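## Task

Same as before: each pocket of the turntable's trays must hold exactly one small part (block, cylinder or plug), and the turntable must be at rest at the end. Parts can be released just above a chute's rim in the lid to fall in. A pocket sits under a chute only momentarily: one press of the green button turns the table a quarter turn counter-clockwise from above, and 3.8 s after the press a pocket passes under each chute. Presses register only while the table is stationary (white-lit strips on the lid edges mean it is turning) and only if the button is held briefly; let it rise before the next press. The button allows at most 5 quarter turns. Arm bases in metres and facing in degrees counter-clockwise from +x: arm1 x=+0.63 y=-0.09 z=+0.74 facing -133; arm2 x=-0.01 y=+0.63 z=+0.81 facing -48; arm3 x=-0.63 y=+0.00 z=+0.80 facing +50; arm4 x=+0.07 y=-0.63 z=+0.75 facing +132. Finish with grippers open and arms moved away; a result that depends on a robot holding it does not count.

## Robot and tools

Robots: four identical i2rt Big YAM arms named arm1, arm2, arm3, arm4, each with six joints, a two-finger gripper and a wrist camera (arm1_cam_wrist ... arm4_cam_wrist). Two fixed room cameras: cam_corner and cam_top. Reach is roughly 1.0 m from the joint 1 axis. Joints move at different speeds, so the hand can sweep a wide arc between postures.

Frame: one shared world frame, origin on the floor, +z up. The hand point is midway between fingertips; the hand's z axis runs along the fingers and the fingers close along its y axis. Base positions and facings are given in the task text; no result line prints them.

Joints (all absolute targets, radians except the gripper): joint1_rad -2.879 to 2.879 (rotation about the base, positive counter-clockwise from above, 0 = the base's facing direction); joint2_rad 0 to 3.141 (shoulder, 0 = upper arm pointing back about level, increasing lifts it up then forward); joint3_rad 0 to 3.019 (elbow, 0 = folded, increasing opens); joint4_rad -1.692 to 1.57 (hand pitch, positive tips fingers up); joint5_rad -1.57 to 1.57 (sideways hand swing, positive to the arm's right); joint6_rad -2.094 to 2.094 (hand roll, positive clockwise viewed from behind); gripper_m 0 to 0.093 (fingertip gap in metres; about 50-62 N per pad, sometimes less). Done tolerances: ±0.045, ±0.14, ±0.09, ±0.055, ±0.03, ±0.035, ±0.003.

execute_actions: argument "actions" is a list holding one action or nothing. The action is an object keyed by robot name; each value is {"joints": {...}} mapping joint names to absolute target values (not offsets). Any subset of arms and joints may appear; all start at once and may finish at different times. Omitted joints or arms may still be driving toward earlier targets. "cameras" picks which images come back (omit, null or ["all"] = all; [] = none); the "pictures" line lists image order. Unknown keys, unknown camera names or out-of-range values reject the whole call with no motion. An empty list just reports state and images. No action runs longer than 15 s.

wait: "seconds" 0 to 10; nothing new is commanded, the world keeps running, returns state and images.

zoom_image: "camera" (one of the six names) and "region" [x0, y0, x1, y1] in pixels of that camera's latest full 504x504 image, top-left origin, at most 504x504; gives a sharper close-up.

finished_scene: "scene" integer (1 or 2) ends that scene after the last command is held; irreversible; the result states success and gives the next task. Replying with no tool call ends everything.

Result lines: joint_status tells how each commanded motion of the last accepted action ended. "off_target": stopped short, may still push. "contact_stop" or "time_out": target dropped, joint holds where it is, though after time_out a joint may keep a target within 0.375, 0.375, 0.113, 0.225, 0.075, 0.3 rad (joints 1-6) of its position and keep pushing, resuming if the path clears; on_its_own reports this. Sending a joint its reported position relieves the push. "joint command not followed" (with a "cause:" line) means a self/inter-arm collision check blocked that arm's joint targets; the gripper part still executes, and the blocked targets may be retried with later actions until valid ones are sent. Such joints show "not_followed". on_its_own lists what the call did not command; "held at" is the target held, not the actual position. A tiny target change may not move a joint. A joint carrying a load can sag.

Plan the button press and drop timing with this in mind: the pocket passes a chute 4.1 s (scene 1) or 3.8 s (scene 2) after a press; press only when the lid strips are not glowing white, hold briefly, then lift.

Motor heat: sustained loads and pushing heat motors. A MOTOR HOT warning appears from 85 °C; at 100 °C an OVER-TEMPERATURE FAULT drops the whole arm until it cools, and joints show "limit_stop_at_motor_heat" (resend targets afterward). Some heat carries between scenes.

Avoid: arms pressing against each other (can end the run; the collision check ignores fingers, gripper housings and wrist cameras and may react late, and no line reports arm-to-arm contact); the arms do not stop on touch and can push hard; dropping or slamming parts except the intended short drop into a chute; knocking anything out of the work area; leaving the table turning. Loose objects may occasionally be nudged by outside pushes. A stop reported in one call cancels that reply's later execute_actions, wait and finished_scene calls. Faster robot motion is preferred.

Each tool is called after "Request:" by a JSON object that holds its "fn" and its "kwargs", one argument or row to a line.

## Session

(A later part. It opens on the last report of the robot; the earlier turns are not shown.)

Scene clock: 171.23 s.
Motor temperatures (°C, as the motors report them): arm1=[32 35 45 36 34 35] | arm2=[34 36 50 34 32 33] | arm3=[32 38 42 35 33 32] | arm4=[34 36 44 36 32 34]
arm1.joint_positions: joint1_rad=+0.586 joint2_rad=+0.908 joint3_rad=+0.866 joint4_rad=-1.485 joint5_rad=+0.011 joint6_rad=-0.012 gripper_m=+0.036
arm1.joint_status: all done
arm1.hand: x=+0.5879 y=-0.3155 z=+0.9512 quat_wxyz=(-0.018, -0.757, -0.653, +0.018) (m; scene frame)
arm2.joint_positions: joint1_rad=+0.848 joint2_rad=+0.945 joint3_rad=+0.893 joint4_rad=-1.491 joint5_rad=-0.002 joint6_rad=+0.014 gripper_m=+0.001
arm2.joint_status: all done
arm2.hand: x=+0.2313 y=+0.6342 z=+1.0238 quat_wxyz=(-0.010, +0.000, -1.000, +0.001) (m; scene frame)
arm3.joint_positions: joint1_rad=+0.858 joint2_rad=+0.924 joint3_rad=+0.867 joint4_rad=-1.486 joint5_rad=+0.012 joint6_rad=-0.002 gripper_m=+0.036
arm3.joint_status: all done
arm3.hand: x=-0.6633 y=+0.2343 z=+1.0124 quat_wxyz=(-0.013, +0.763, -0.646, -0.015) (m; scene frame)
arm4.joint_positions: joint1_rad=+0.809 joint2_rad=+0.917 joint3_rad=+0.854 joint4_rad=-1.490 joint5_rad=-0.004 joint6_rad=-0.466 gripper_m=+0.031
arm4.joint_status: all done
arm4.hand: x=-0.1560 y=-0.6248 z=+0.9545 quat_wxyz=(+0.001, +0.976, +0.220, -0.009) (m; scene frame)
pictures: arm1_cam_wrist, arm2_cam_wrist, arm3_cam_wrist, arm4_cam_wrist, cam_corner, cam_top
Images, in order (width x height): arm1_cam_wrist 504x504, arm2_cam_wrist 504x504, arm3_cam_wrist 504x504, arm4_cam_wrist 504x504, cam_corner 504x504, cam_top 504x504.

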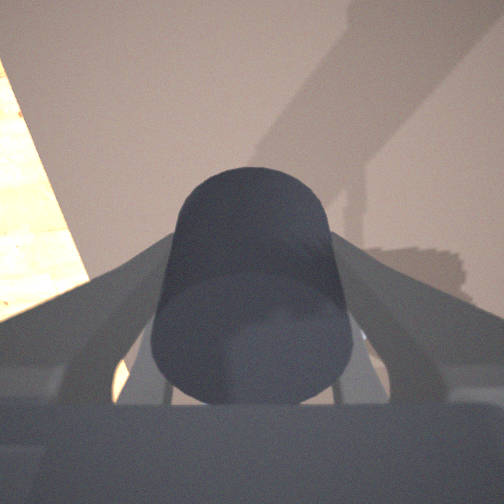

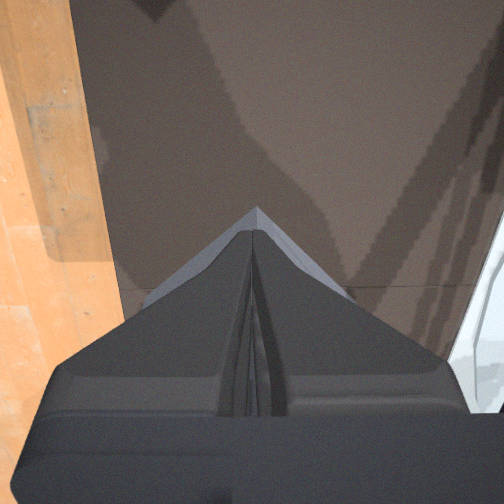

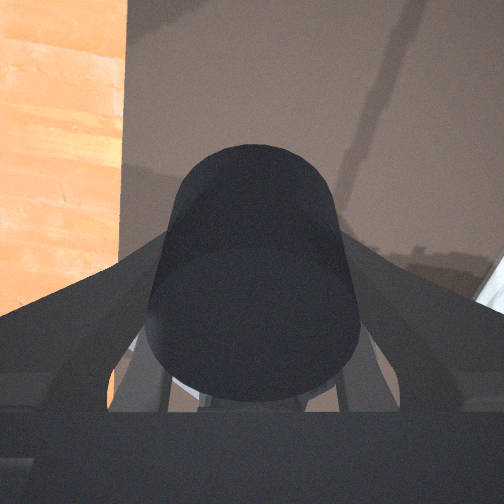

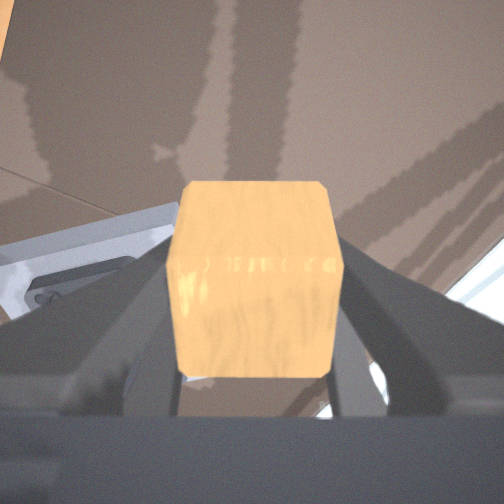

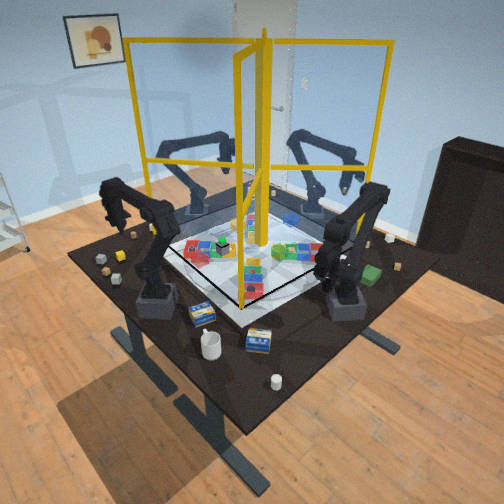

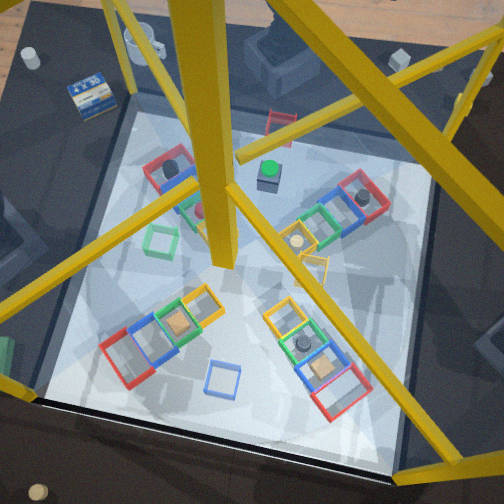

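Request:
{"fn": "execute_actions", "kwargs": {
  "actions": [
    {"arm1":{"joints":{"joint1_rad":-0.982}},"arm2":{"joints":{"joint1_rad":0.62,"joint2_rad":0.5,"joint3_rad":1.3,"joint4_rad":-1.6}},"arm3":{"joints":{"joint1_rad":-0.85}},"arm4":{"joints":{"joint1_rad":-0.441,"joint6_rad":0.38}}}
  ],
  "cameras": ["arm2_cam_wrist"]
}}

Request:
{"fn": "execute_actions", "kwargs": {
  "actions": [
    {"arm1":{"joints":{"joint2_rad":1.68,"joint3_rad":1.60,"joint4_rad":-1.48}},"arm3":{"joints":{"joint2_rad":1.47,"joint3_rad":1.19,"joint4_rad":-1.26}},"arm4":{"joints":{"joint2_rad":1.32,"joint3_rad":1.185,"joint4_rad":-1.405}}}
  ]
}}

Scene clock: 231.43 s.
Motor temperatures (°C, as the motors report them): arm1=[32 35 49 36 34 35] | arm2=[34 35 51 34 32 33] | arm3=[32 37 45 35 33 32] | arm4=[34 35 48 36 32 34]
arm1.joint_positions: joint1_rad=-0.979 joint2_rad=+0.912 joint3_rad=+0.866 joint4_rad=-1.485 joint5_rad=+0.011 joint6_rad=-0.012 gripper_m=+0.036
arm1.joint_status: all done
arm1.hand: x=+0.3952 y=-0.0464 z=+0.9450 quat_wxyz=(+0.002, -0.997, +0.070, +0.012) (m; scene frame)
arm2.joint_positions: joint1_rad=+0.623 joint2_rad=+0.506 joint3_rad=+1.301 joint4_rad=-1.590 joint5_rad=-0.002 joint6_rad=+0.014 gripper_m=+0.001
arm2.joint_status: all done
arm2.hand: x=+0.1497 y=+0.5981 z=+1.2838 quat_wxyz=(-0.373, -0.102, -0.921, +0.039) (m; scene frame)
arm3.joint_positions: joint1_rad=-0.846 joint2_rad=+0.924 joint3_rad=+0.867 joint4_rad=-1.486 joint5_rad=+0.013 joint6_rad=-0.002 gripper_m=+0.036
arm3.joint_status: all done
arm3.hand: x=-0.3915 y=+0.0054 z=+1.0065 quat_wxyz=(-0.008, +0.016, -1.000, +0.001) (m; scene frame)
arm4.joint_positions: joint1_rad=-0.432 joint2_rad=+0.917 joint3_rad=+0.854 joint4_rad=-1.490 joint5_rad=-0.007 joint6_rad=+0.365 gripper_m=+0.031
arm4.joint_status: all done
arm4.hand: x=+0.0044 y=-0.4097 z=+0.9541 quat_wxyz=(+0.000, +0.686, -0.727, -0.009) (m; scene frame)
pictures: arm2_cam_wrist
Images, in order (width x height): arm2_cam_wrist 504x504.

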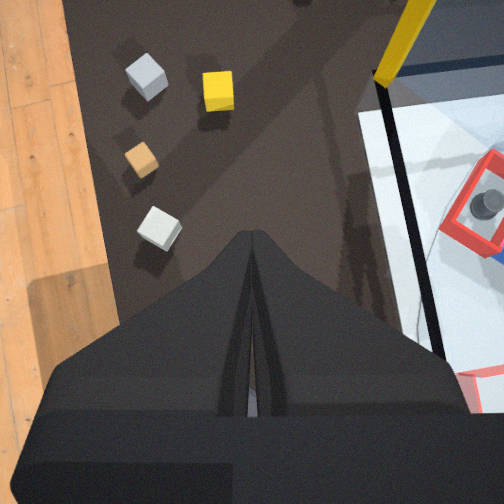

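Scene clock: 233.00 s.
Motor temperatures (°C, as the motors report them): arm1=[32 35 49 36 34 35] | arm2=[34 35 51 34 32 33] | arm3=[32 37 46 35 33 32] | arm4=[34 35 49 36 32 34]
arm1.joint_positions: joint1_rad=-0.979 joint2_rad=+1.677 joint3_rad=+1.549 joint4_rad=-1.485 joint5_rad=+0.011 joint6_rad=-0.012 gripper_m=+0.036
arm1.joint_status: all done
arm1.hand: x=+0.1352 y=-0.0067 z=+0.9384 quat_wxyz=(-0.001, -0.997, +0.069, -0.028) (m; scene frame)
arm2.joint_positions: joint1_rad=+0.623 joint2_rad=+0.506 joint3_rad=+1.301 joint4_rad=-1.590 joint5_rad=-0.002 joint6_rad=+0.014 gripper_m=+0.001
arm2.joint_status: not commanded
arm2.hand: x=+0.1497 y=+0.5981 z=+1.2838 quat_wxyz=(-0.373, -0.102, -0.921, +0.039) (m; scene frame)
arm3.joint_positions: joint1_rad=-0.846 joint2_rad=+1.487 joint3_rad=+1.155 joint4_rad=-1.267 joint5_rad=+0.013 joint6_rad=-0.002 gripper_m=+0.036
arm3.joint_status: all done
arm3.hand: x=-0.2165 y=+0.0113 z=+0.9418 quat_wxyz=(+0.020, +0.016, -1.000, +0.001) (m; scene frame)
arm4.joint_positions: joint1_rad=-0.432 joint2_rad=+1.330 joint3_rad=+1.133 joint4_rad=-1.408 joint5_rad=-0.007 joint6_rad=+0.365 gripper_m=+0.031
arm4.joint_status: all done
arm4.hand: x=-0.0357 y=-0.2835 z=+0.9455 quat_wxyz=(+0.011, +0.686, -0.727, +0.014) (m; scene frame)
pictures: arm1_cam_wrist, arm2_cam_wrist, arm3_cam_wrist, arm4_cam_wrist, cam_corner, cam_top
Images, in order (width x height): arm1_cam_wrist 504x504, arm2_cam_wrist 504x504, arm3_cam_wrist 504x504, arm4_cam_wrist 504x504, cam_corner 504x504, cam_top 504x504.

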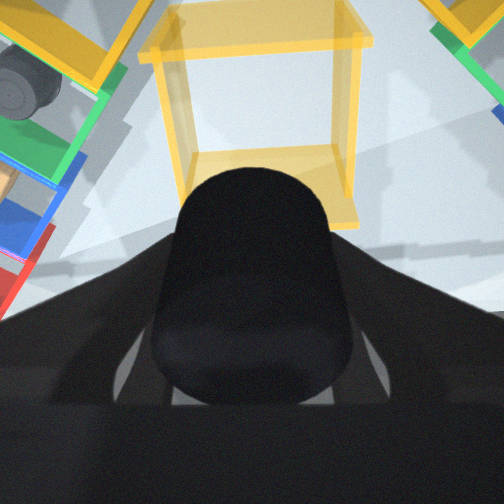

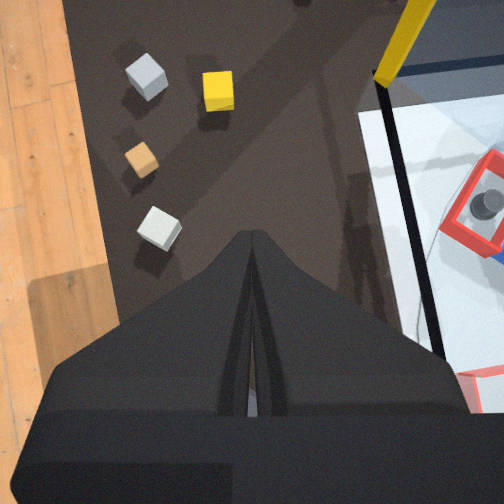

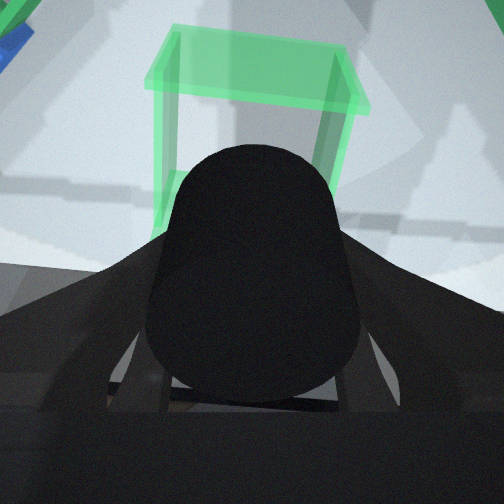

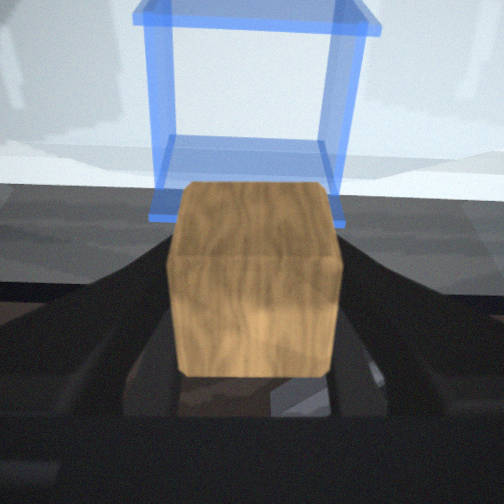

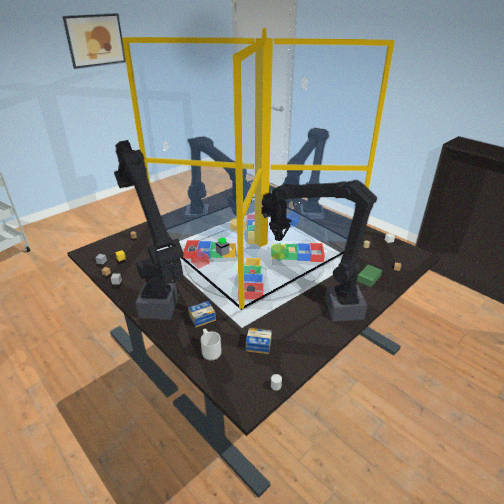

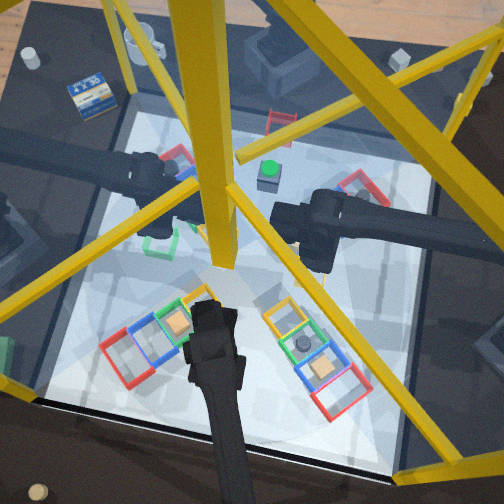

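Request:
{"fn": "execute_actions", "kwargs": {
  "actions": [
    {"arm1":{"joints":{"joint2_rad":1.72,"joint3_rad":1.53,"joint4_rad":-1.43}},"arm2":{"joints":{"joint1_rad":0.99,"joint2_rad":1.69,"joint3_rad":0.904,"joint4_rad":-0.80,"gripper_m":0.08}},"arm4":{"joints":{"joint2_rad":1.392,"joint3_rad":1.11,"joint4_rad":-1.36}}}
  ],
  "cameras": ["arm1_cam_wrist","arm2_cam_wrist","arm4_cam_wrist"]
}}

Scene clock: 263.37 s.
Motor temperatures (°C, as the motors report them): arm1=[32 37 52 36 34 35] | arm2=[34 35 49 35 32 33] | arm3=[32 38 47 35 33 32] | arm4=[34 36 51 36 32 34]
arm1.joint_positions: joint1_rad=-0.979 joint2_rad=+1.694 joint3_rad=+1.541 joint4_rad=-1.446 joint5_rad=+0.011 joint6_rad=-0.012 gripper_m=+0.036
arm1.joint_status: all done
arm1.hand: x=+0.1270 y=-0.0055 z=+0.9271 quat_wxyz=(+0.000, -0.997, +0.069, -0.021) (m; scene frame)
arm2.joint_positions: joint1_rad=+0.989 joint2_rad=+1.690 joint3_rad=+0.901 joint4_rad=-0.811 joint5_rad=-0.002 joint6_rad=+0.014 gripper_m=+0.080
arm2.joint_status: all done
arm2.hand: x=+0.3777 y=+0.6909 z=+0.7925 quat_wxyz=(+0.019, +0.071, -0.997, +0.003) (m; scene frame)
arm3.joint_positions: joint1_rad=-0.846 joint2_rad=+1.487 joint3_rad=+1.155 joint4_rad=-1.267 joint5_rad=+0.013 joint6_rad=-0.002 gripper_m=+0.036
arm3.joint_status: not commanded
arm3.hand: x=-0.2165 y=+0.0113 z=+0.9418 quat_wxyz=(+0.020, +0.016, -1.000, +0.001) (m; scene frame)
arm4.joint_positions: joint1_rad=-0.432 joint2_rad=+1.393 joint3_rad=+1.111 joint4_rad=-1.371 joint5_rad=-0.007 joint6_rad=+0.365 gripper_m=+0.031
arm4.joint_status: all done
arm4.hand: x=-0.0372 y=-0.2788 z=+0.9153 quat_wxyz=(+0.022, +0.686, -0.727, +0.036) (m; scene frame)
pictures: arm1_cam_wrist, arm2_cam_wrist, arm4_cam_wrist
Images, in order (width x height): arm1_cam_wrist 504x504, arm2_cam_wrist 504x504, arm4_cam_wrist 504x504.

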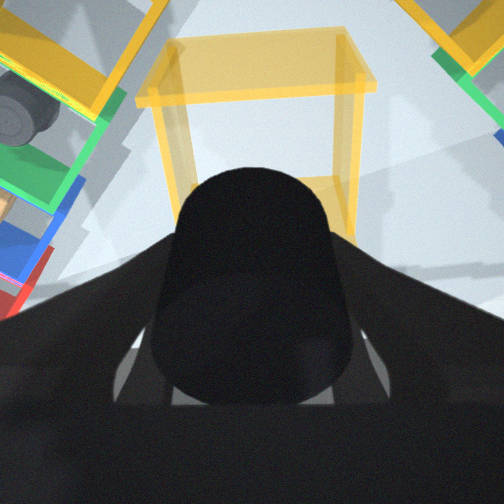

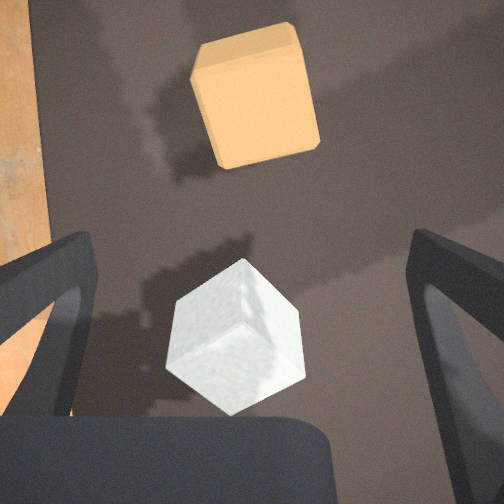

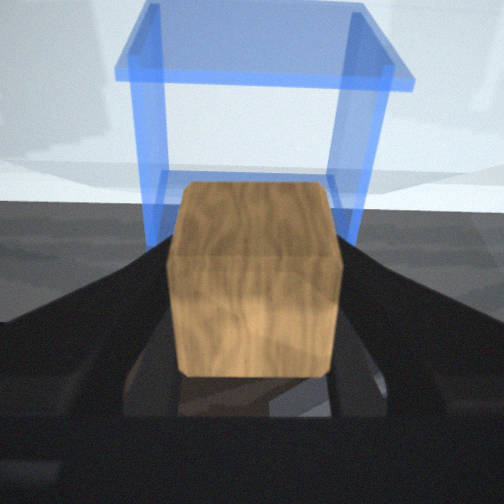

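Request:
{"fn": "execute_actions", "kwargs": {
  "actions": [
    {"arm1":{"joints":{"joint3_rad":1.51}},"arm2":{"joints":{"joint1_rad":0.985,"joint2_rad":1.835,"joint3_rad":0.878,"joint4_rad":-0.605,"joint6_rad":-0.27}},"arm4":{"joints":{"joint4_rad":-1.342}}}
  ],
  "cameras": ["arm1_cam_wrist","arm2_cam_wrist","arm4_cam_wrist"]
}}

Scene clock: 311.63 s.
Motor temperatures (°C, as the motors report them): arm1=[32 37 47 36 34 35] | arm2=[34 36 48 34 32 33] | arm3=[32 39 47 35 33 32] | arm4=[34 36 47 36 32 34]
arm1.joint_positions: joint1_rad=-0.979 joint2_rad=+1.694 joint3_rad=+1.521 joint4_rad=-1.444 joint5_rad=+0.011 joint6_rad=-0.012 gripper_m=+0.036
arm1.joint_status: all done
arm1.hand: x=+0.1331 y=-0.0065 z=+0.9193 quat_wxyz=(-0.001, -0.997, +0.069, -0.031) (m; scene frame)
arm2.joint_positions: joint1_rad=+0.989 joint2_rad=+1.840 joint3_rad=+0.874 joint4_rad=-0.617 joint5_rad=-0.002 joint6_rad=-0.259 gripper_m=+0.080
arm2.joint_status: all done
arm2.hand: x=+0.3833 y=+0.6916 z=+0.7285 quat_wxyz=(+0.010, +0.206, -0.979, +0.000) (m; scene frame)
arm3.joint_positions: joint1_rad=-0.846 joint2_rad=+1.487 joint3_rad=+1.155 joint4_rad=-1.267 joint5_rad=+0.013 joint6_rad=-0.002 gripper_m=+0.036
arm3.joint_status: not commanded
arm3.hand: x=-0.2165 y=+0.0113 z=+0.9418 quat_wxyz=(+0.020, +0.016, -1.000, +0.001) (m; scene frame)
arm4.joint_positions: joint1_rad=-0.432 joint2_rad=+1.393 joint3_rad=+1.111 joint4_rad=-1.354 joint5_rad=-0.007 joint6_rad=+0.365 gripper_m=+0.031
arm4.joint_status: all done
arm4.hand: x=-0.0385 y=-0.2747 z=+0.9150 quat_wxyz=(+0.018, +0.686, -0.727, +0.028) (m; scene frame)
pictures: arm1_cam_wrist, arm2_cam_wrist, arm4_cam_wrist
Images, in order (width x height): arm1_cam_wrist 504x504, arm2_cam_wrist 504x504, arm4_cam_wrist 504x504.

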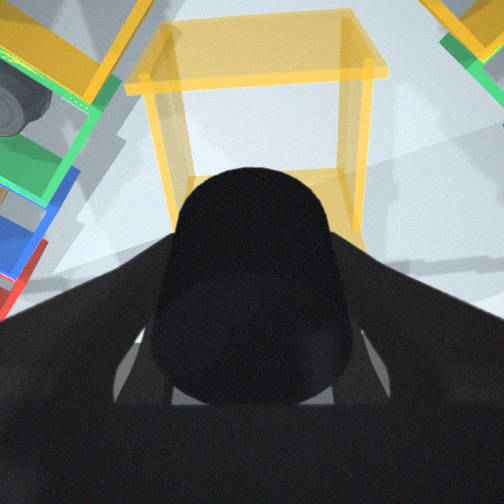

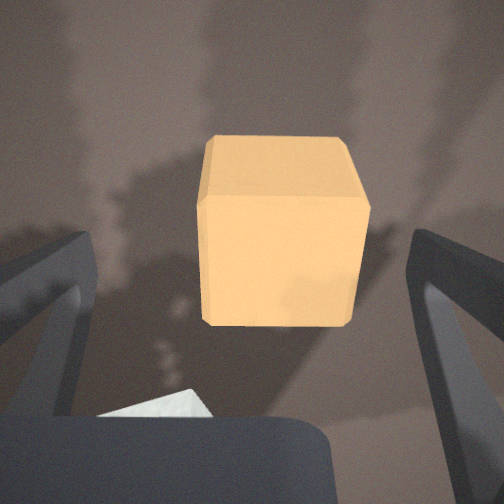

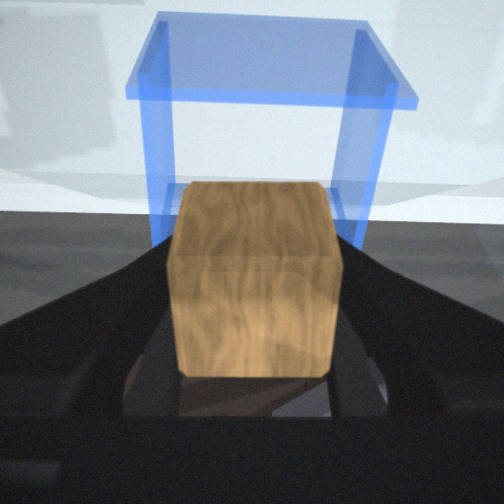

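Request:
{"fn": "execute_actions", "kwargs": {
  "actions": [
    {"arm2":{"joints":{"gripper_m":0.019}},"arm4":{"joints":{"joint1_rad":-0.458}}}
  ],
  "cameras": []
}}

Request:
{"fn": "execute_actions", "kwargs": {
  "actions": [
    {"arm2":{"joints":{"joint2_rad":0.95,"joint3_rad":0.9,"joint4_rad":-1.5,"joint6_rad":0}}}
  ],
  "cameras": []
}}

Request:
{"fn": "execute_actions", "kwargs": {
  "actions": [
    {"arm2":{"joints":{"joint1_rad":-0.686}}}
  ],
  "cameras": []
}}

Request:
{"fn": "execute_actions", "kwargs": {
  "actions": [
    {"arm2":{"joints":{"joint2_rad":1.51,"joint3_rad":1.215,"joint4_rad":-1.26}}}
  ],
  "cameras": ["arm2_cam_wrist","arm4_cam_wrist","cam_top"]
}}

Scene clock: 327.80 s.
Motor temperatures (°C, as the motors report them): arm1=[32 37 47 36 34 35] | arm2=[34 37 47 34 32 33] | arm3=[32 39 47 35 33 32] | arm4=[34 36 46 36 32 34]
arm1.joint_positions: joint1_rad=-0.979 joint2_rad=+1.694 joint3_rad=+1.521 joint4_rad=-1.444 joint5_rad=+0.011 joint6_rad=-0.012 gripper_m=+0.036
arm1.joint_status: not commanded
arm1.hand: x=+0.1331 y=-0.0065 z=+0.9193 quat_wxyz=(-0.001, -0.997, +0.069, -0.031) (m; scene frame)
arm2.joint_positions: joint1_rad=+0.989 joint2_rad=+1.840 joint3_rad=+0.874 joint4_rad=-0.617 joint5_rad=-0.002 joint6_rad=-0.260 gripper_m=+0.031
arm2.joint_status: gripper_m off_target (ended at +0.031, target +0.019)
arm2.hand: x=+0.3834 y=+0.6916 z=+0.7285 quat_wxyz=(+0.010, +0.206, -0.978, +0.000) (m; scene frame)
arm3.joint_positions: joint1_rad=-0.846 joint2_rad=+1.487 joint3_rad=+1.155 joint4_rad=-1.267 joint5_rad=+0.013 joint6_rad=-0.002 gripper_m=+0.036
arm3.joint_status: not commanded
arm3.hand: x=-0.2165 y=+0.0113 z=+0.9418 quat_wxyz=(+0.020, +0.016, -1.000, +0.001) (m; scene frame)
arm4.joint_positions: joint1_rad=-0.446 joint2_rad=+1.393 joint3_rad=+1.111 joint4_rad=-1.354 joint5_rad=-0.007 joint6_rad=+0.365 gripper_m=+0.031
arm4.joint_status: all done
arm4.hand: x=-0.0338 y=-0.2732 z=+0.9150 quat_wxyz=(+0.018, +0.681, -0.731, +0.028) (m; scene frame)
pictures: none
No camera images: the call's "cameras" was empty. Leave "cameras" out to get every camera's image.

Scene clock: 329.27 s.
Motor temperatures (°C, as the motors report them): arm1=[32 37 47 36 34 35] | arm2=[34 37 48 34 32 33] | arm3=[32 39 47 35 33 32] | arm4=[34 36 46 36 32 34]
arm1.joint_positions: joint1_rad=-0.979 joint2_rad=+1.694 joint3_rad=+1.521 joint4_rad=-1.444 joint5_rad=+0.011 joint6_rad=-0.012 gripper_m=+0.036
arm1.joint_status: not commanded
arm1.hand: x=+0.1331 y=-0.0065 z=+0.9193 quat_wxyz=(-0.001, -0.997, +0.069, -0.031) (m; scene frame)
arm2.joint_positions: joint1_rad=+0.989 joint2_rad=+0.945 joint3_rad=+0.874 joint4_rad=-1.489 joint5_rad=-0.002 joint6_rad=-0.010 gripper_m=+0.031
arm2.joint_status: all done
arm2.hand: x=+0.2240 y=+0.6677 z=+1.0168 quat_wxyz=(-0.002, +0.083, -0.997, +0.001) (m; scene frame)
arm3.joint_positions: joint1_rad=-0.846 joint2_rad=+1.487 joint3_rad=+1.155 joint4_rad=-1.267 joint5_rad=+0.013 joint6_rad=-0.002 gripper_m=+0.036
arm3.joint_status: not commanded
arm3.hand: x=-0.2165 y=+0.0113 z=+0.9418 quat_wxyz=(+0.020, +0.016, -1.000, +0.001) (m; scene frame)
arm4.joint_positions: joint1_rad=-0.446 joint2_rad=+1.393 joint3_rad=+1.111 joint4_rad=-1.354 joint5_rad=-0.007 joint6_rad=+0.365 gripper_m=+0.031
arm4.joint_status: not commanded
arm4.hand: x=-0.0338 y=-0.2732 z=+0.9150 quat_wxyz=(+0.018, +0.681, -0.731, +0.028) (m; scene frame)
pictures: none
No camera images: the call's "cameras" was empty. Leave "cameras" out to get every camera's image.

Scene clock: 331.10 s.
Motor temperatures (°C, as the motors report them): arm1=[32 37 47 36 34 35] | arm2=[34 36 48 34 32 33] | arm3=[32 39 47 35 33 32] | arm4=[34 36 46 36 32 34]
arm1.joint_positions: joint1_rad=-0.979 joint2_rad=+1.694 joint3_rad=+1.521 joint4_rad=-1.444 joint5_rad=+0.011 joint6_rad=-0.012 gripper_m=+0.036
arm1.joint_status: not commanded
arm1.hand: x=+0.1331 y=-0.0065 z=+0.9193 quat_wxyz=(-0.001, -0.997, +0.069, -0.031) (m; scene frame)
arm2.joint_positions: joint1_rad=-0.684 joint2_rad=+0.946 joint3_rad=+0.874 joint4_rad=-1.489 joint5_rad=-0.001 joint6_rad=-0.009 gripper_m=+0.031
arm2.joint_status: all done
arm2.hand: x=+0.0004 y=+0.3925 z=+1.0196 quat_wxyz=(-0.003, -0.685, -0.728, +0.007) (m; scene frame)
arm3.joint_positions: joint1_rad=-0.846 joint2_rad=+1.487 joint3_rad=+1.155 joint4_rad=-1.267 joint5_rad=+0.013 joint6_rad=-0.002 gripper_m=+0.036
arm3.joint_status: not commanded
arm3.hand: x=-0.2165 y=+0.0113 z=+0.9418 quat_wxyz=(+0.020, +0.016, -1.000, +0.001) (m; scene frame)
arm4.joint_positions: joint1_rad=-0.446 joint2_rad=+1.393 joint3_rad=+1.111 joint4_rad=-1.354 joint5_rad=-0.007 joint6_rad=+0.365 gripper_m=+0.031
arm4.joint_status: not commanded
arm4.hand: x=-0.0338 y=-0.2732 z=+0.9150 quat_wxyz=(+0.018, +0.681, -0.731, +0.028) (m; scene frame)
pictures: none
No camera images: the call's "cameras" was empty. Leave "cameras" out to get every camera's image.

Scene clock: 332.53 s.
Motor temperatures (°C, as the motors report them): arm1=[32 37 47 36 34 35] | arm2=[34 36 49 34 32 33] | arm3=[32 39 47 35 33 32] | arm4=[34 36 46 36 32 34]
arm1.joint_positions: joint1_rad=-0.979 joint2_rad=+1.694 joint3_rad=+1.521 joint4_rad=-1.444 joint5_rad=+0.011 joint6_rad=-0.012 gripper_m=+0.036
arm1.joint_status: not commanded
arm1.hand: x=+0.1331 y=-0.0065 z=+0.9193 quat_wxyz=(-0.001, -0.997, +0.069, -0.031) (m; scene frame)
arm2.joint_positions: joint1_rad=-0.684 joint2_rad=+1.515 joint3_rad=+1.190 joint4_rad=-1.265 joint5_rad=-0.001 joint6_rad=-0.009 gripper_m=+0.031
arm2.joint_status: all done
arm2.hand: x=+0.0099 y=+0.2057 z=+0.9609 quat_wxyz=(+0.007, -0.685, -0.728, -0.003) (m; scene frame)
arm3.joint_positions: joint1_rad=-0.846 joint2_rad=+1.487 joint3_rad=+1.155 joint4_rad=-1.267 joint5_rad=+0.013 joint6_rad=-0.002 gripper_m=+0.036
arm3.joint_status: not commanded
arm3.hand: x=-0.2165 y=+0.0113 z=+0.9418 quat_wxyz=(+0.020, +0.016, -1.000, +0.001) (m; scene frame)
arm4.joint_positions: joint1_rad=-0.446 joint2_rad=+1.393 joint3_rad=+1.111 joint4_rad=-1.354 joint5_rad=-0.007 joint6_rad=+0.365 gripper_m=+0.031
arm4.joint_status: not commanded
arm4.hand: x=-0.0338 y=-0.2732 z=+0.9150 quat_wxyz=(+0.018, +0.681, -0.731, +0.028) (m; scene frame)
pictures: arm2_cam_wrist, arm4_cam_wrist, cam_top
Images, in order (width x height): arm2_cam_wrist 504x504, arm4_cam_wrist 504x504, cam_top 504x504.

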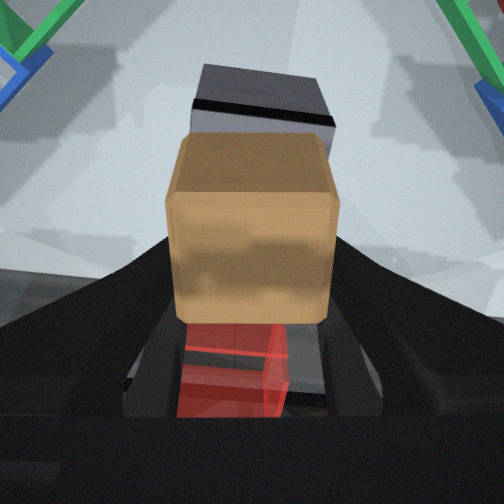

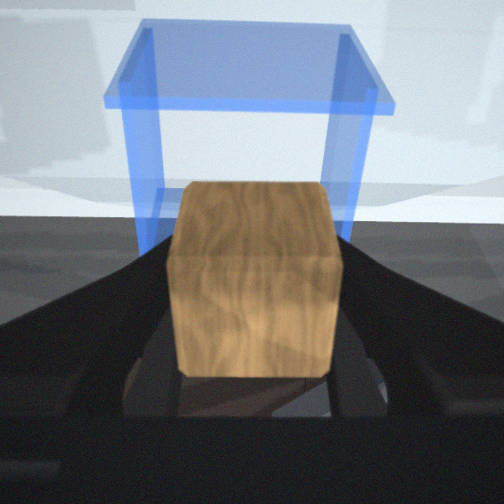

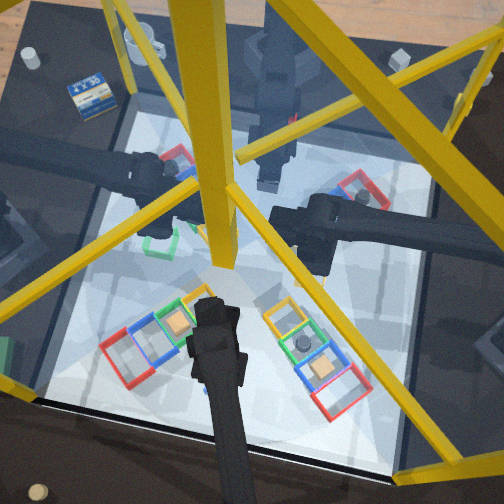

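Request:
{"fn": "execute_actions", "kwargs": {
  "actions": [
    {"arm2":{"joints":{"joint2_rad":1.67}}}
  ],
  "cameras": []
}}

Request:
{"fn": "wait", "kwargs": {
  "seconds": 3.1
}}

Request:
{"fn": "execute_actions", "kwargs": {
  "actions": [
    {"arm1":{"joints":{"gripper_m":0.055}},"arm4":{"joints":{"gripper_m":0.05}},"arm2":{"joints":{"joint2_rad":1.5}}}
  ]
}}

Scene clock: 343.83 s.
Motor temperatures (°C, as the motors report them): arm1=[32 37 47 36 34 35] | arm2=[34 36 51 34 32 33] | arm3=[32 39 48 35 33 32] | arm4=[34 36 46 36 32 34]
arm1.joint_positions: joint1_rad=-0.979 joint2_rad=+1.694 joint3_rad=+1.521 joint4_rad=-1.444 joint5_rad=+0.011 joint6_rad=-0.012 gripper_m=+0.036
arm1.joint_status: not commanded
arm1.hand: x=+0.1331 y=-0.0065 z=+0.9193 quat_wxyz=(-0.001, -0.997, +0.069, -0.031) (m; scene frame)
arm2.joint_positions: joint1_rad=-0.705 joint2_rad=+1.624 joint3_rad=+1.194 joint4_rad=-1.269 joint5_rad=-0.006 joint6_rad=+0.000 gripper_m=+0.031
arm2.joint_status: all done
arm2.hand: x=+0.0012 y=+0.2050 z=+0.9184 quat_wxyz=(+0.045, -0.695, -0.716, -0.042) (m; scene frame)
arm3.joint_positions: joint1_rad=-0.846 joint2_rad=+1.487 joint3_rad=+1.155 joint4_rad=-1.267 joint5_rad=+0.013 joint6_rad=-0.002 gripper_m=+0.036
arm3.joint_status: not commanded
arm3.hand: x=-0.2165 y=+0.0113 z=+0.9418 quat_wxyz=(+0.020, +0.016, -1.000, +0.001) (m; scene frame)
arm4.joint_positions: joint1_rad=-0.446 joint2_rad=+1.393 joint3_rad=+1.111 joint4_rad=-1.354 joint5_rad=-0.007 joint6_rad=+0.365 gripper_m=+0.031
arm4.joint_status: not commanded
arm4.hand: x=-0.0338 y=-0.2732 z=+0.9150 quat_wxyz=(+0.018, +0.681, -0.731, +0.028) (m; scene frame)
pictures: none
No camera images: the call's "cameras" was empty. Leave "cameras" out to get every camera's image.

Scene clock: 346.93 s.
Motor temperatures (°C, as the motors report them): arm1=[32 37 47 36 34 35] | arm2=[34 36 51 34 32 33] | arm3=[32 39 48 35 33 32] | arm4=[34 36 46 36 32 34]
arm1.joint_positions: joint1_rad=-0.979 joint2_rad=+1.694 joint3_rad=+1.521 joint4_rad=-1.444 joint5_rad=+0.011 joint6_rad=-0.012 gripper_m=+0.036
arm1.joint_status: not commanded
arm1.hand: x=+0.1331 y=-0.0065 z=+0.9193 quat_wxyz=(-0.001, -0.997, +0.069, -0.031) (m; scene frame)
arm2.joint_positions: joint1_rad=-0.705 joint2_rad=+1.624 joint3_rad=+1.194 joint4_rad=-1.269 joint5_rad=-0.006 joint6_rad=+0.000 gripper_m=+0.031
arm2.joint_status: all done
arm2.hand: x=+0.0012 y=+0.2050 z=+0.9184 quat_wxyz=(+0.045, -0.695, -0.716, -0.042) (m; scene frame)
arm3.joint_positions: joint1_rad=-0.846 joint2_rad=+1.487 joint3_rad=+1.155 joint4_rad=-1.267 joint5_rad=+0.013 joint6_rad=-0.002 gripper_m=+0.036
arm3.joint_status: not commanded
arm3.hand: x=-0.2165 y=+0.0113 z=+0.9418 quat_wxyz=(+0.020, +0.016, -1.000, +0.001) (m; scene frame)
arm4.joint_positions: joint1_rad=-0.446 joint2_rad=+1.393 joint3_rad=+1.111 joint4_rad=-1.354 joint5_rad=-0.007 joint6_rad=+0.365 gripper_m=+0.031
arm4.joint_status: not commanded
arm4.hand: x=-0.0338 y=-0.2732 z=+0.9150 quat_wxyz=(+0.018, +0.681, -0.731, +0.028) (m; scene frame)
wait: 3.10 s; at rest by 0.27 s
pictures: arm1_cam_wrist, arm2_cam_wrist, arm3_cam_wrist, arm4_cam_wrist, cam_corner, cam_top
Images, in order (width x height): arm1_cam_wrist 504x504, arm2_cam_wrist 504x504, arm3_cam_wrist 504x504, arm4_cam_wrist 504x504, cam_corner 504x504, cam_top 504x504.

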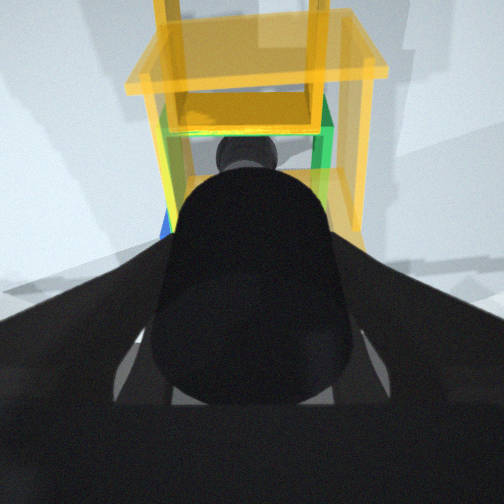

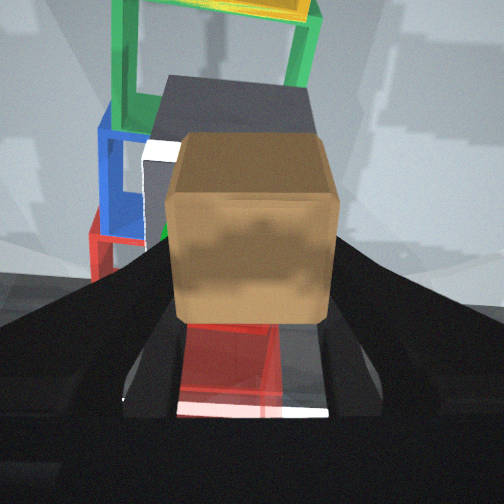

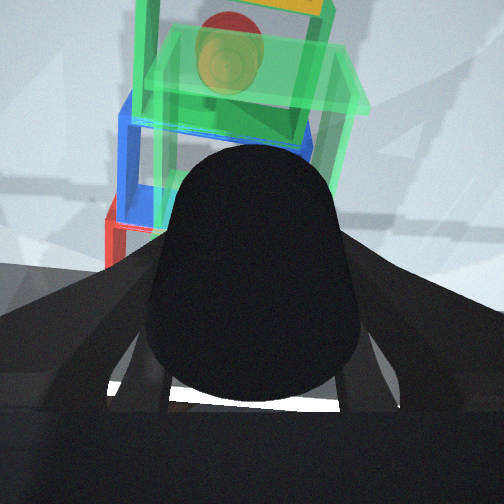

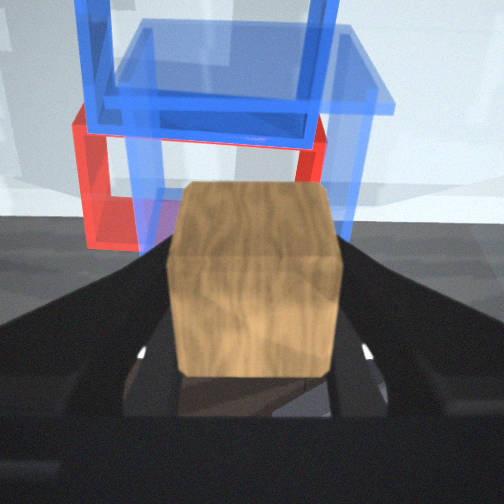

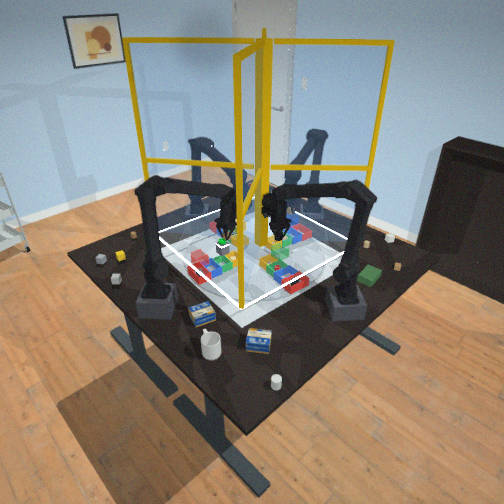

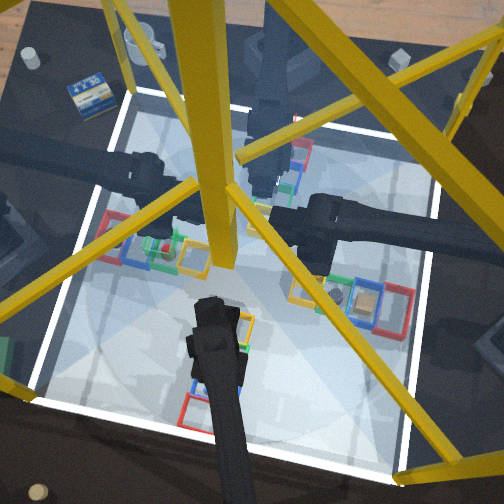

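Scene clock: 348.03 s.
Motor temperatures (°C, as the motors report them): arm1=[32 37 47 36 34 35] | arm2=[34 36 51 34 32 33] | arm3=[32 39 48 35 33 32] | arm4=[34 36 46 36 32 34]
arm1.joint_positions: joint1_rad=-0.979 joint2_rad=+1.694 joint3_rad=+1.521 joint4_rad=-1.444 joint5_rad=+0.011 joint6_rad=-0.012 gripper_m=+0.055
arm1.joint_status: all done
arm1.hand: x=+0.1331 y=-0.0065 z=+0.9193 quat_wxyz=(-0.001, -0.997, +0.069, -0.031) (m; scene frame)
arm2.joint_positions: joint1_rad=-0.691 joint2_rad=+1.487 joint3_rad=+1.194 joint4_rad=-1.269 joint5_rad=-0.003 joint6_rad=+0.000 gripper_m=+0.031
arm2.joint_status: all done
arm2.hand: x=+0.0072 y=+0.2054 z=+0.9736 quat_wxyz=(-0.003, -0.691, -0.723, +0.006) (m; scene frame)
arm3.joint_positions: joint1_rad=-0.846 joint2_rad=+1.487 joint3_rad=+1.155 joint4_rad=-1.267 joint5_rad=+0.013 joint6_rad=-0.002 gripper_m=+0.036
arm3.joint_status: not commanded
arm3.hand: x=-0.2165 y=+0.0113 z=+0.9418 quat_wxyz=(+0.020, +0.016, -1.000, +0.001) (m; scene frame)
arm4.joint_positions: joint1_rad=-0.446 joint2_rad=+1.393 joint3_rad=+1.111 joint4_rad=-1.354 joint5_rad=-0.007 joint6_rad=+0.366 gripper_m=+0.050
arm4.joint_status: all done
arm4.hand: x=-0.0338 y=-0.2732 z=+0.9150 quat_wxyz=(+0.018, +0.681, -0.732, +0.028) (m; scene frame)
pictures: arm1_cam_wrist, arm2_cam_wrist, arm3_cam_wrist, arm4_cam_wrist, cam_corner, cam_top
Images, in order (width x height): arm1_cam_wrist 504x504, arm2_cam_wrist 504x504, arm3_cam_wrist 504x504, arm4_cam_wrist 504x504, cam_corner 504x504, cam_top 504x504.

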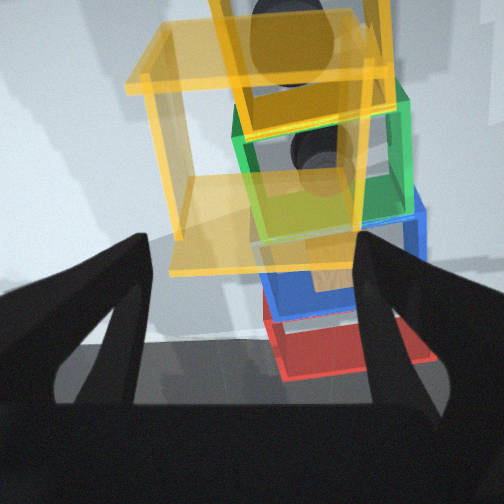

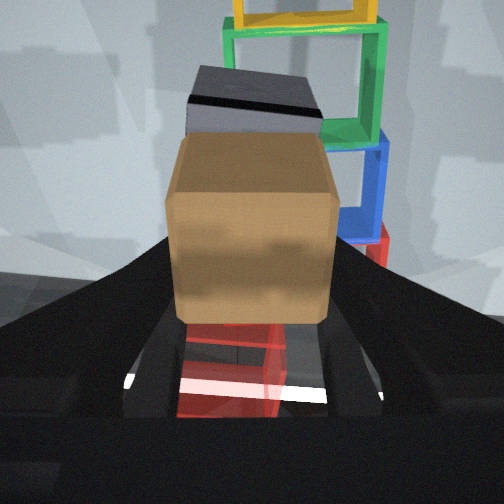

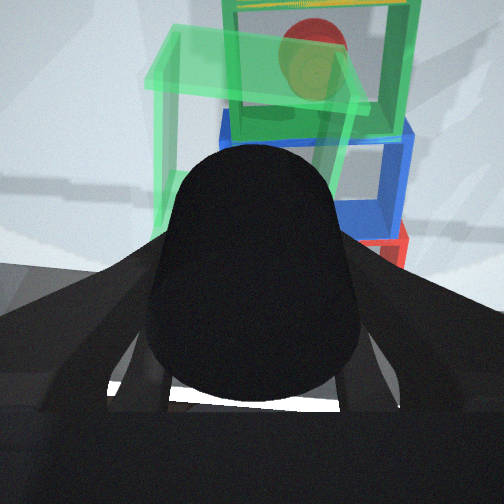

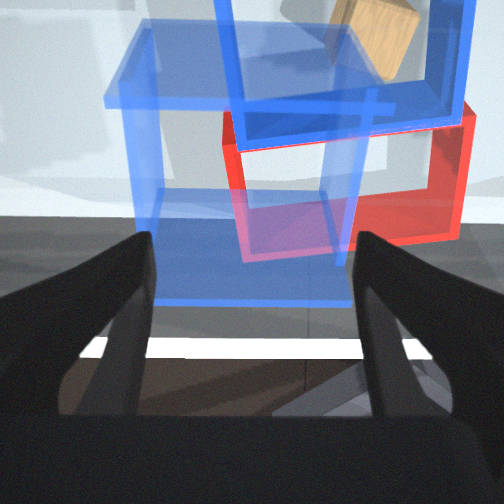

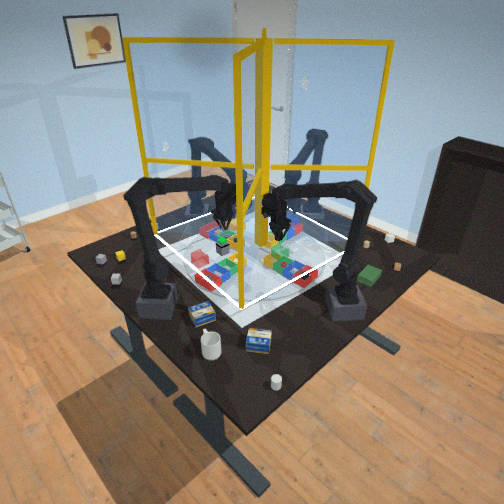

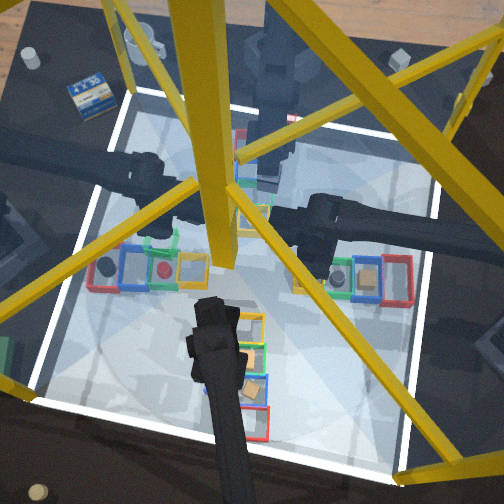

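Request:
{"fn": "execute_actions", "kwargs": {
  "actions": [
    {"arm1":{"joints":{"joint2_rad":0.922,"joint3_rad":0.88,"joint4_rad":-1.5,"gripper_m":0.08}},"arm2":{"joints":{"joint1_rad":-0.628,"joint2_rad":1.105,"joint3_rad":0.849,"joint4_rad":-1.325,"joint6_rad":0.2}},"arm3":{"joints":{"joint2_rad":1.525,"joint3_rad":1.11}},"arm4":{"joints":{"joint2_rad":0.922,"joint3_rad":0.88,"joint4_rad":-1.5,"gripper_m":0.08,"joint6_rad":0}}}
  ],
  "cameras": ["arm2_cam_wrist","arm3_cam_wrist","cam_top"]
}}

Request:
{"fn": "execute_actions", "kwargs": {
  "actions": [
    {"arm1":{"joints":{"joint1_rad":0.78}},"arm4":{"joints":{"joint1_rad":0.63}}}
  ],
  "cameras": []
}}

Request:
{"fn": "execute_actions", "kwargs": {
  "actions": [
    {"arm1":{"joints":{"joint2_rad":1.81,"joint3_rad":1.34,"joint4_rad":-1.07}},"arm4":{"joints":{"joint2_rad":1.72,"joint3_rad":1.19,"joint4_rad":-1.01}}}
  ],
  "cameras": ["arm1_cam_wrist","arm4_cam_wrist","cam_top"]
}}

Scene clock: 379.87 s.
Motor temperatures (°C, as the motors report them): arm1=[32 38 46 36 34 35] | arm2=[34 36 52 34 32 33] | arm3=[32 39 48 35 33 32] | arm4=[34 36 46 36 32 34]
arm1.joint_positions: joint1_rad=-0.979 joint2_rad=+0.924 joint3_rad=+0.894 joint4_rad=-1.489 joint5_rad=+0.011 joint6_rad=-0.012 gripper_m=+0.080
arm1.joint_status: all done
arm1.hand: x=+0.3879 y=-0.0452 z=+0.9535 quat_wxyz=(+0.003, -0.997, +0.070, +0.018) (m; scene frame)
arm2.joint_positions: joint1_rad=-0.624 joint2_rad=+1.096 joint3_rad=+0.850 joint4_rad=-1.319 joint5_rad=-0.003 joint6_rad=+0.190 gripper_m=+0.031
arm2.joint_status: all done
arm2.hand: x=+0.0194 y=+0.3516 z=+0.9749 quat_wxyz=(-0.002, -0.734, -0.679, +0.005) (m; scene frame)
arm3.joint_positions: joint1_rad=-0.846 joint2_rad=+1.523 joint3_rad=+1.104 joint4_rad=-1.267 joint5_rad=+0.013 joint6_rad=-0.002 gripper_m=+0.036
arm3.joint_status: all done
arm3.hand: x=-0.2364 y=+0.0110 z=+0.9111 quat_wxyz=(+0.064, +0.017, -0.998, +0.002) (m; scene frame)
arm4.joint_positions: joint1_rad=-0.446 joint2_rad=+0.912 joint3_rad=+0.884 joint4_rad=-1.494 joint5_rad=-0.010 joint6_rad=+0.015 gripper_m=+0.080
arm4.joint_status: all done
arm4.hand: x=+0.0050 y=-0.4027 z=+0.9666 quat_wxyz=(-0.010, +0.798, -0.602, -0.022) (m; scene frame)
pictures: arm2_cam_wrist, arm3_cam_wrist, cam_top
Images, in order (width x height): arm2_cam_wrist 504x504, arm3_cam_wrist 504x504, cam_top 504x504.

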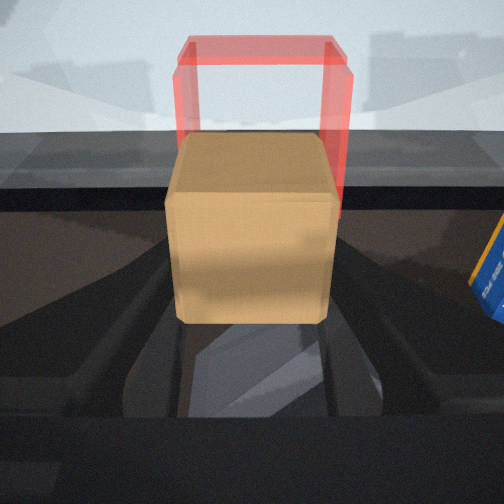

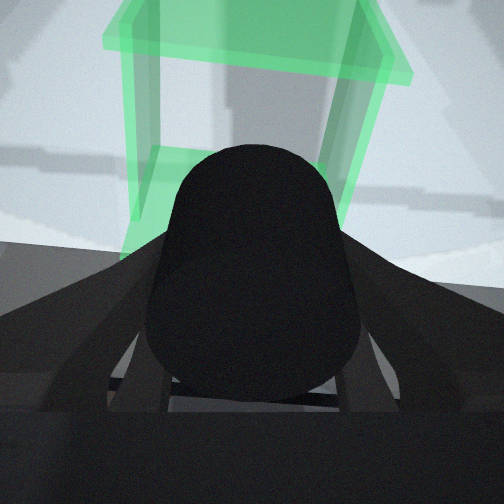

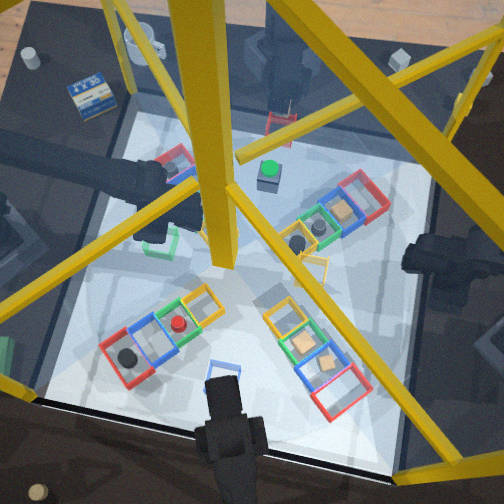

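Scene clock: 381.73 s.
Motor temperatures (°C, as the motors report them): arm1=[32 37 46 36 34 35] | arm2=[34 36 52 34 32 33] | arm3=[32 39 48 35 33 32] | arm4=[34 36 46 36 32 34]
arm1.joint_positions: joint1_rad=+0.777 joint2_rad=+0.924 joint3_rad=+0.894 joint4_rad=-1.489 joint5_rad=+0.009 joint6_rad=-0.012 gripper_m=+0.080
arm1.joint_status: all done
arm1.hand: x=+0.6330 y=-0.3263 z=+0.9598 quat_wxyz=(-0.024, -0.691, -0.722, +0.020) (m; scene frame)
arm2.joint_positions: joint1_rad=-0.624 joint2_rad=+1.096 joint3_rad=+0.850 joint4_rad=-1.319 joint5_rad=-0.003 joint6_rad=+0.190 gripper_m=+0.031
arm2.joint_status: not commanded
arm2.hand: x=+0.0194 y=+0.3516 z=+0.9749 quat_wxyz=(-0.002, -0.734, -0.679, +0.005) (m; scene frame)
arm3.joint_positions: joint1_rad=-0.846 joint2_rad=+1.523 joint3_rad=+1.104 joint4_rad=-1.267 joint5_rad=+0.013 joint6_rad=-0.002 gripper_m=+0.036
arm3.joint_status: not commanded
arm3.hand: x=-0.2364 y=+0.0110 z=+0.9111 quat_wxyz=(+0.064, +0.017, -0.998, +0.002) (m; scene frame)
arm4.joint_positions: joint1_rad=+0.621 joint2_rad=+0.912 joint3_rad=+0.884 joint4_rad=-1.494 joint5_rad=-0.009 joint6_rad=+0.014 gripper_m=+0.080
arm4.joint_status: all done
arm4.hand: x=-0.1575 y=-0.5811 z=+0.9669 quat_wxyz=(+0.003, +0.993, -0.111, -0.025) (m; scene frame)
pictures: none
No camera images: the call's "cameras" was empty. Leave "cameras" out to get every camera's image.

Scene clock: 383.27 s.
Motor temperatures (°C, as the motors report them): arm1=[32 37 47 36 34 35] | arm2=[34 36 52 34 32 33] | arm3=[32 39 47 35 33 32] | arm4=[34 36 46 36 32 34]
arm1.joint_positions: joint1_rad=+0.777 joint2_rad=+1.816 joint3_rad=+1.316 joint4_rad=-1.081 joint5_rad=+0.009 joint6_rad=-0.012 gripper_m=+0.080
arm1.joint_status: all done
arm1.hand: x=+0.6441 y=-0.5978 z=+0.7984 quat_wxyz=(-0.002, -0.691, -0.723, -0.001) (m; scene frame)
arm2.joint_positions: joint1_rad=-0.624 joint2_rad=+1.096 joint3_rad=+0.850 joint4_rad=-1.319 joint5_rad=-0.003 joint6_rad=+0.190 gripper_m=+0.031
arm2.joint_status: not commanded
arm2.hand: x=+0.0194 y=+0.3516 z=+0.9749 quat_wxyz=(-0.002, -0.734, -0.679, +0.005) (m; scene frame)
arm3.joint_positions: joint1_rad=-0.846 joint2_rad=+1.523 joint3_rad=+1.104 joint4_rad=-1.267 joint5_rad=+0.013 joint6_rad=-0.002 gripper_m=+0.036
arm3.joint_status: not commanded
arm3.hand: x=-0.2364 y=+0.0110 z=+0.9111 quat_wxyz=(+0.064, +0.017, -0.998, +0.002) (m; scene frame)
arm4.joint_positions: joint1_rad=+0.621 joint2_rad=+1.741 joint3_rad=+1.167 joint4_rad=-1.021 joint5_rad=-0.009 joint6_rad=+0.014 gripper_m=+0.080
arm4.joint_status: all done
arm4.hand: x=-0.3830 y=-0.5334 z=+0.7911 quat_wxyz=(+0.006, +0.994, -0.112, +0.011) (m; scene frame)
pictures: arm1_cam_wrist, arm4_cam_wrist, cam_top
Images, in order (width x height): arm1_cam_wrist 504x504, arm4_cam_wrist 504x504, cam_top 504x504.

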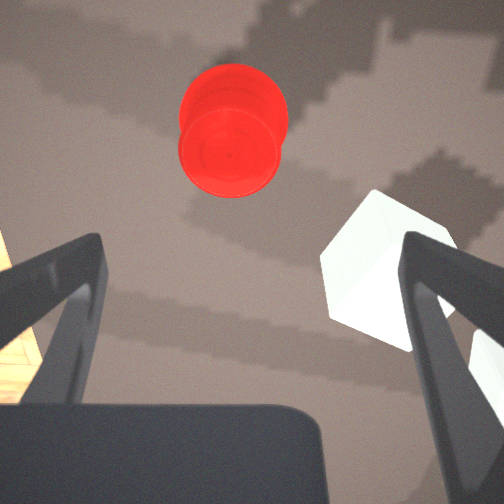

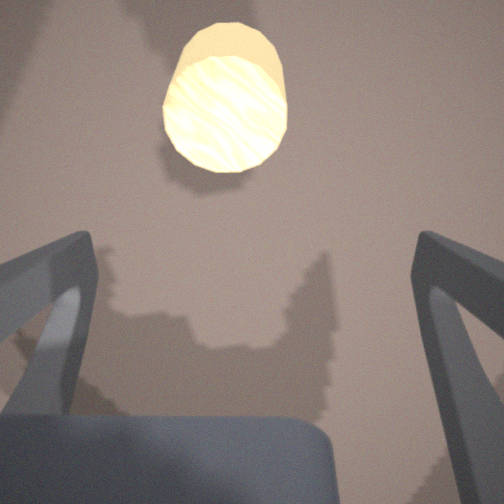

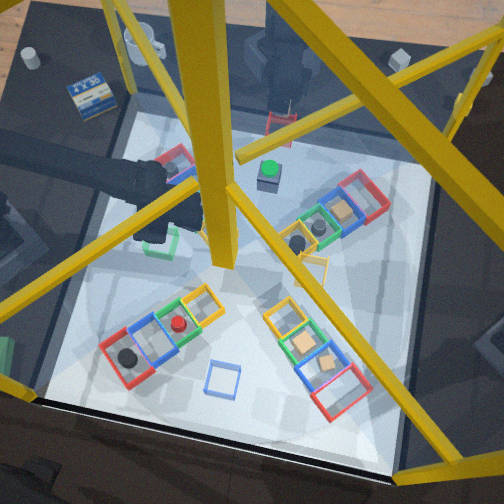

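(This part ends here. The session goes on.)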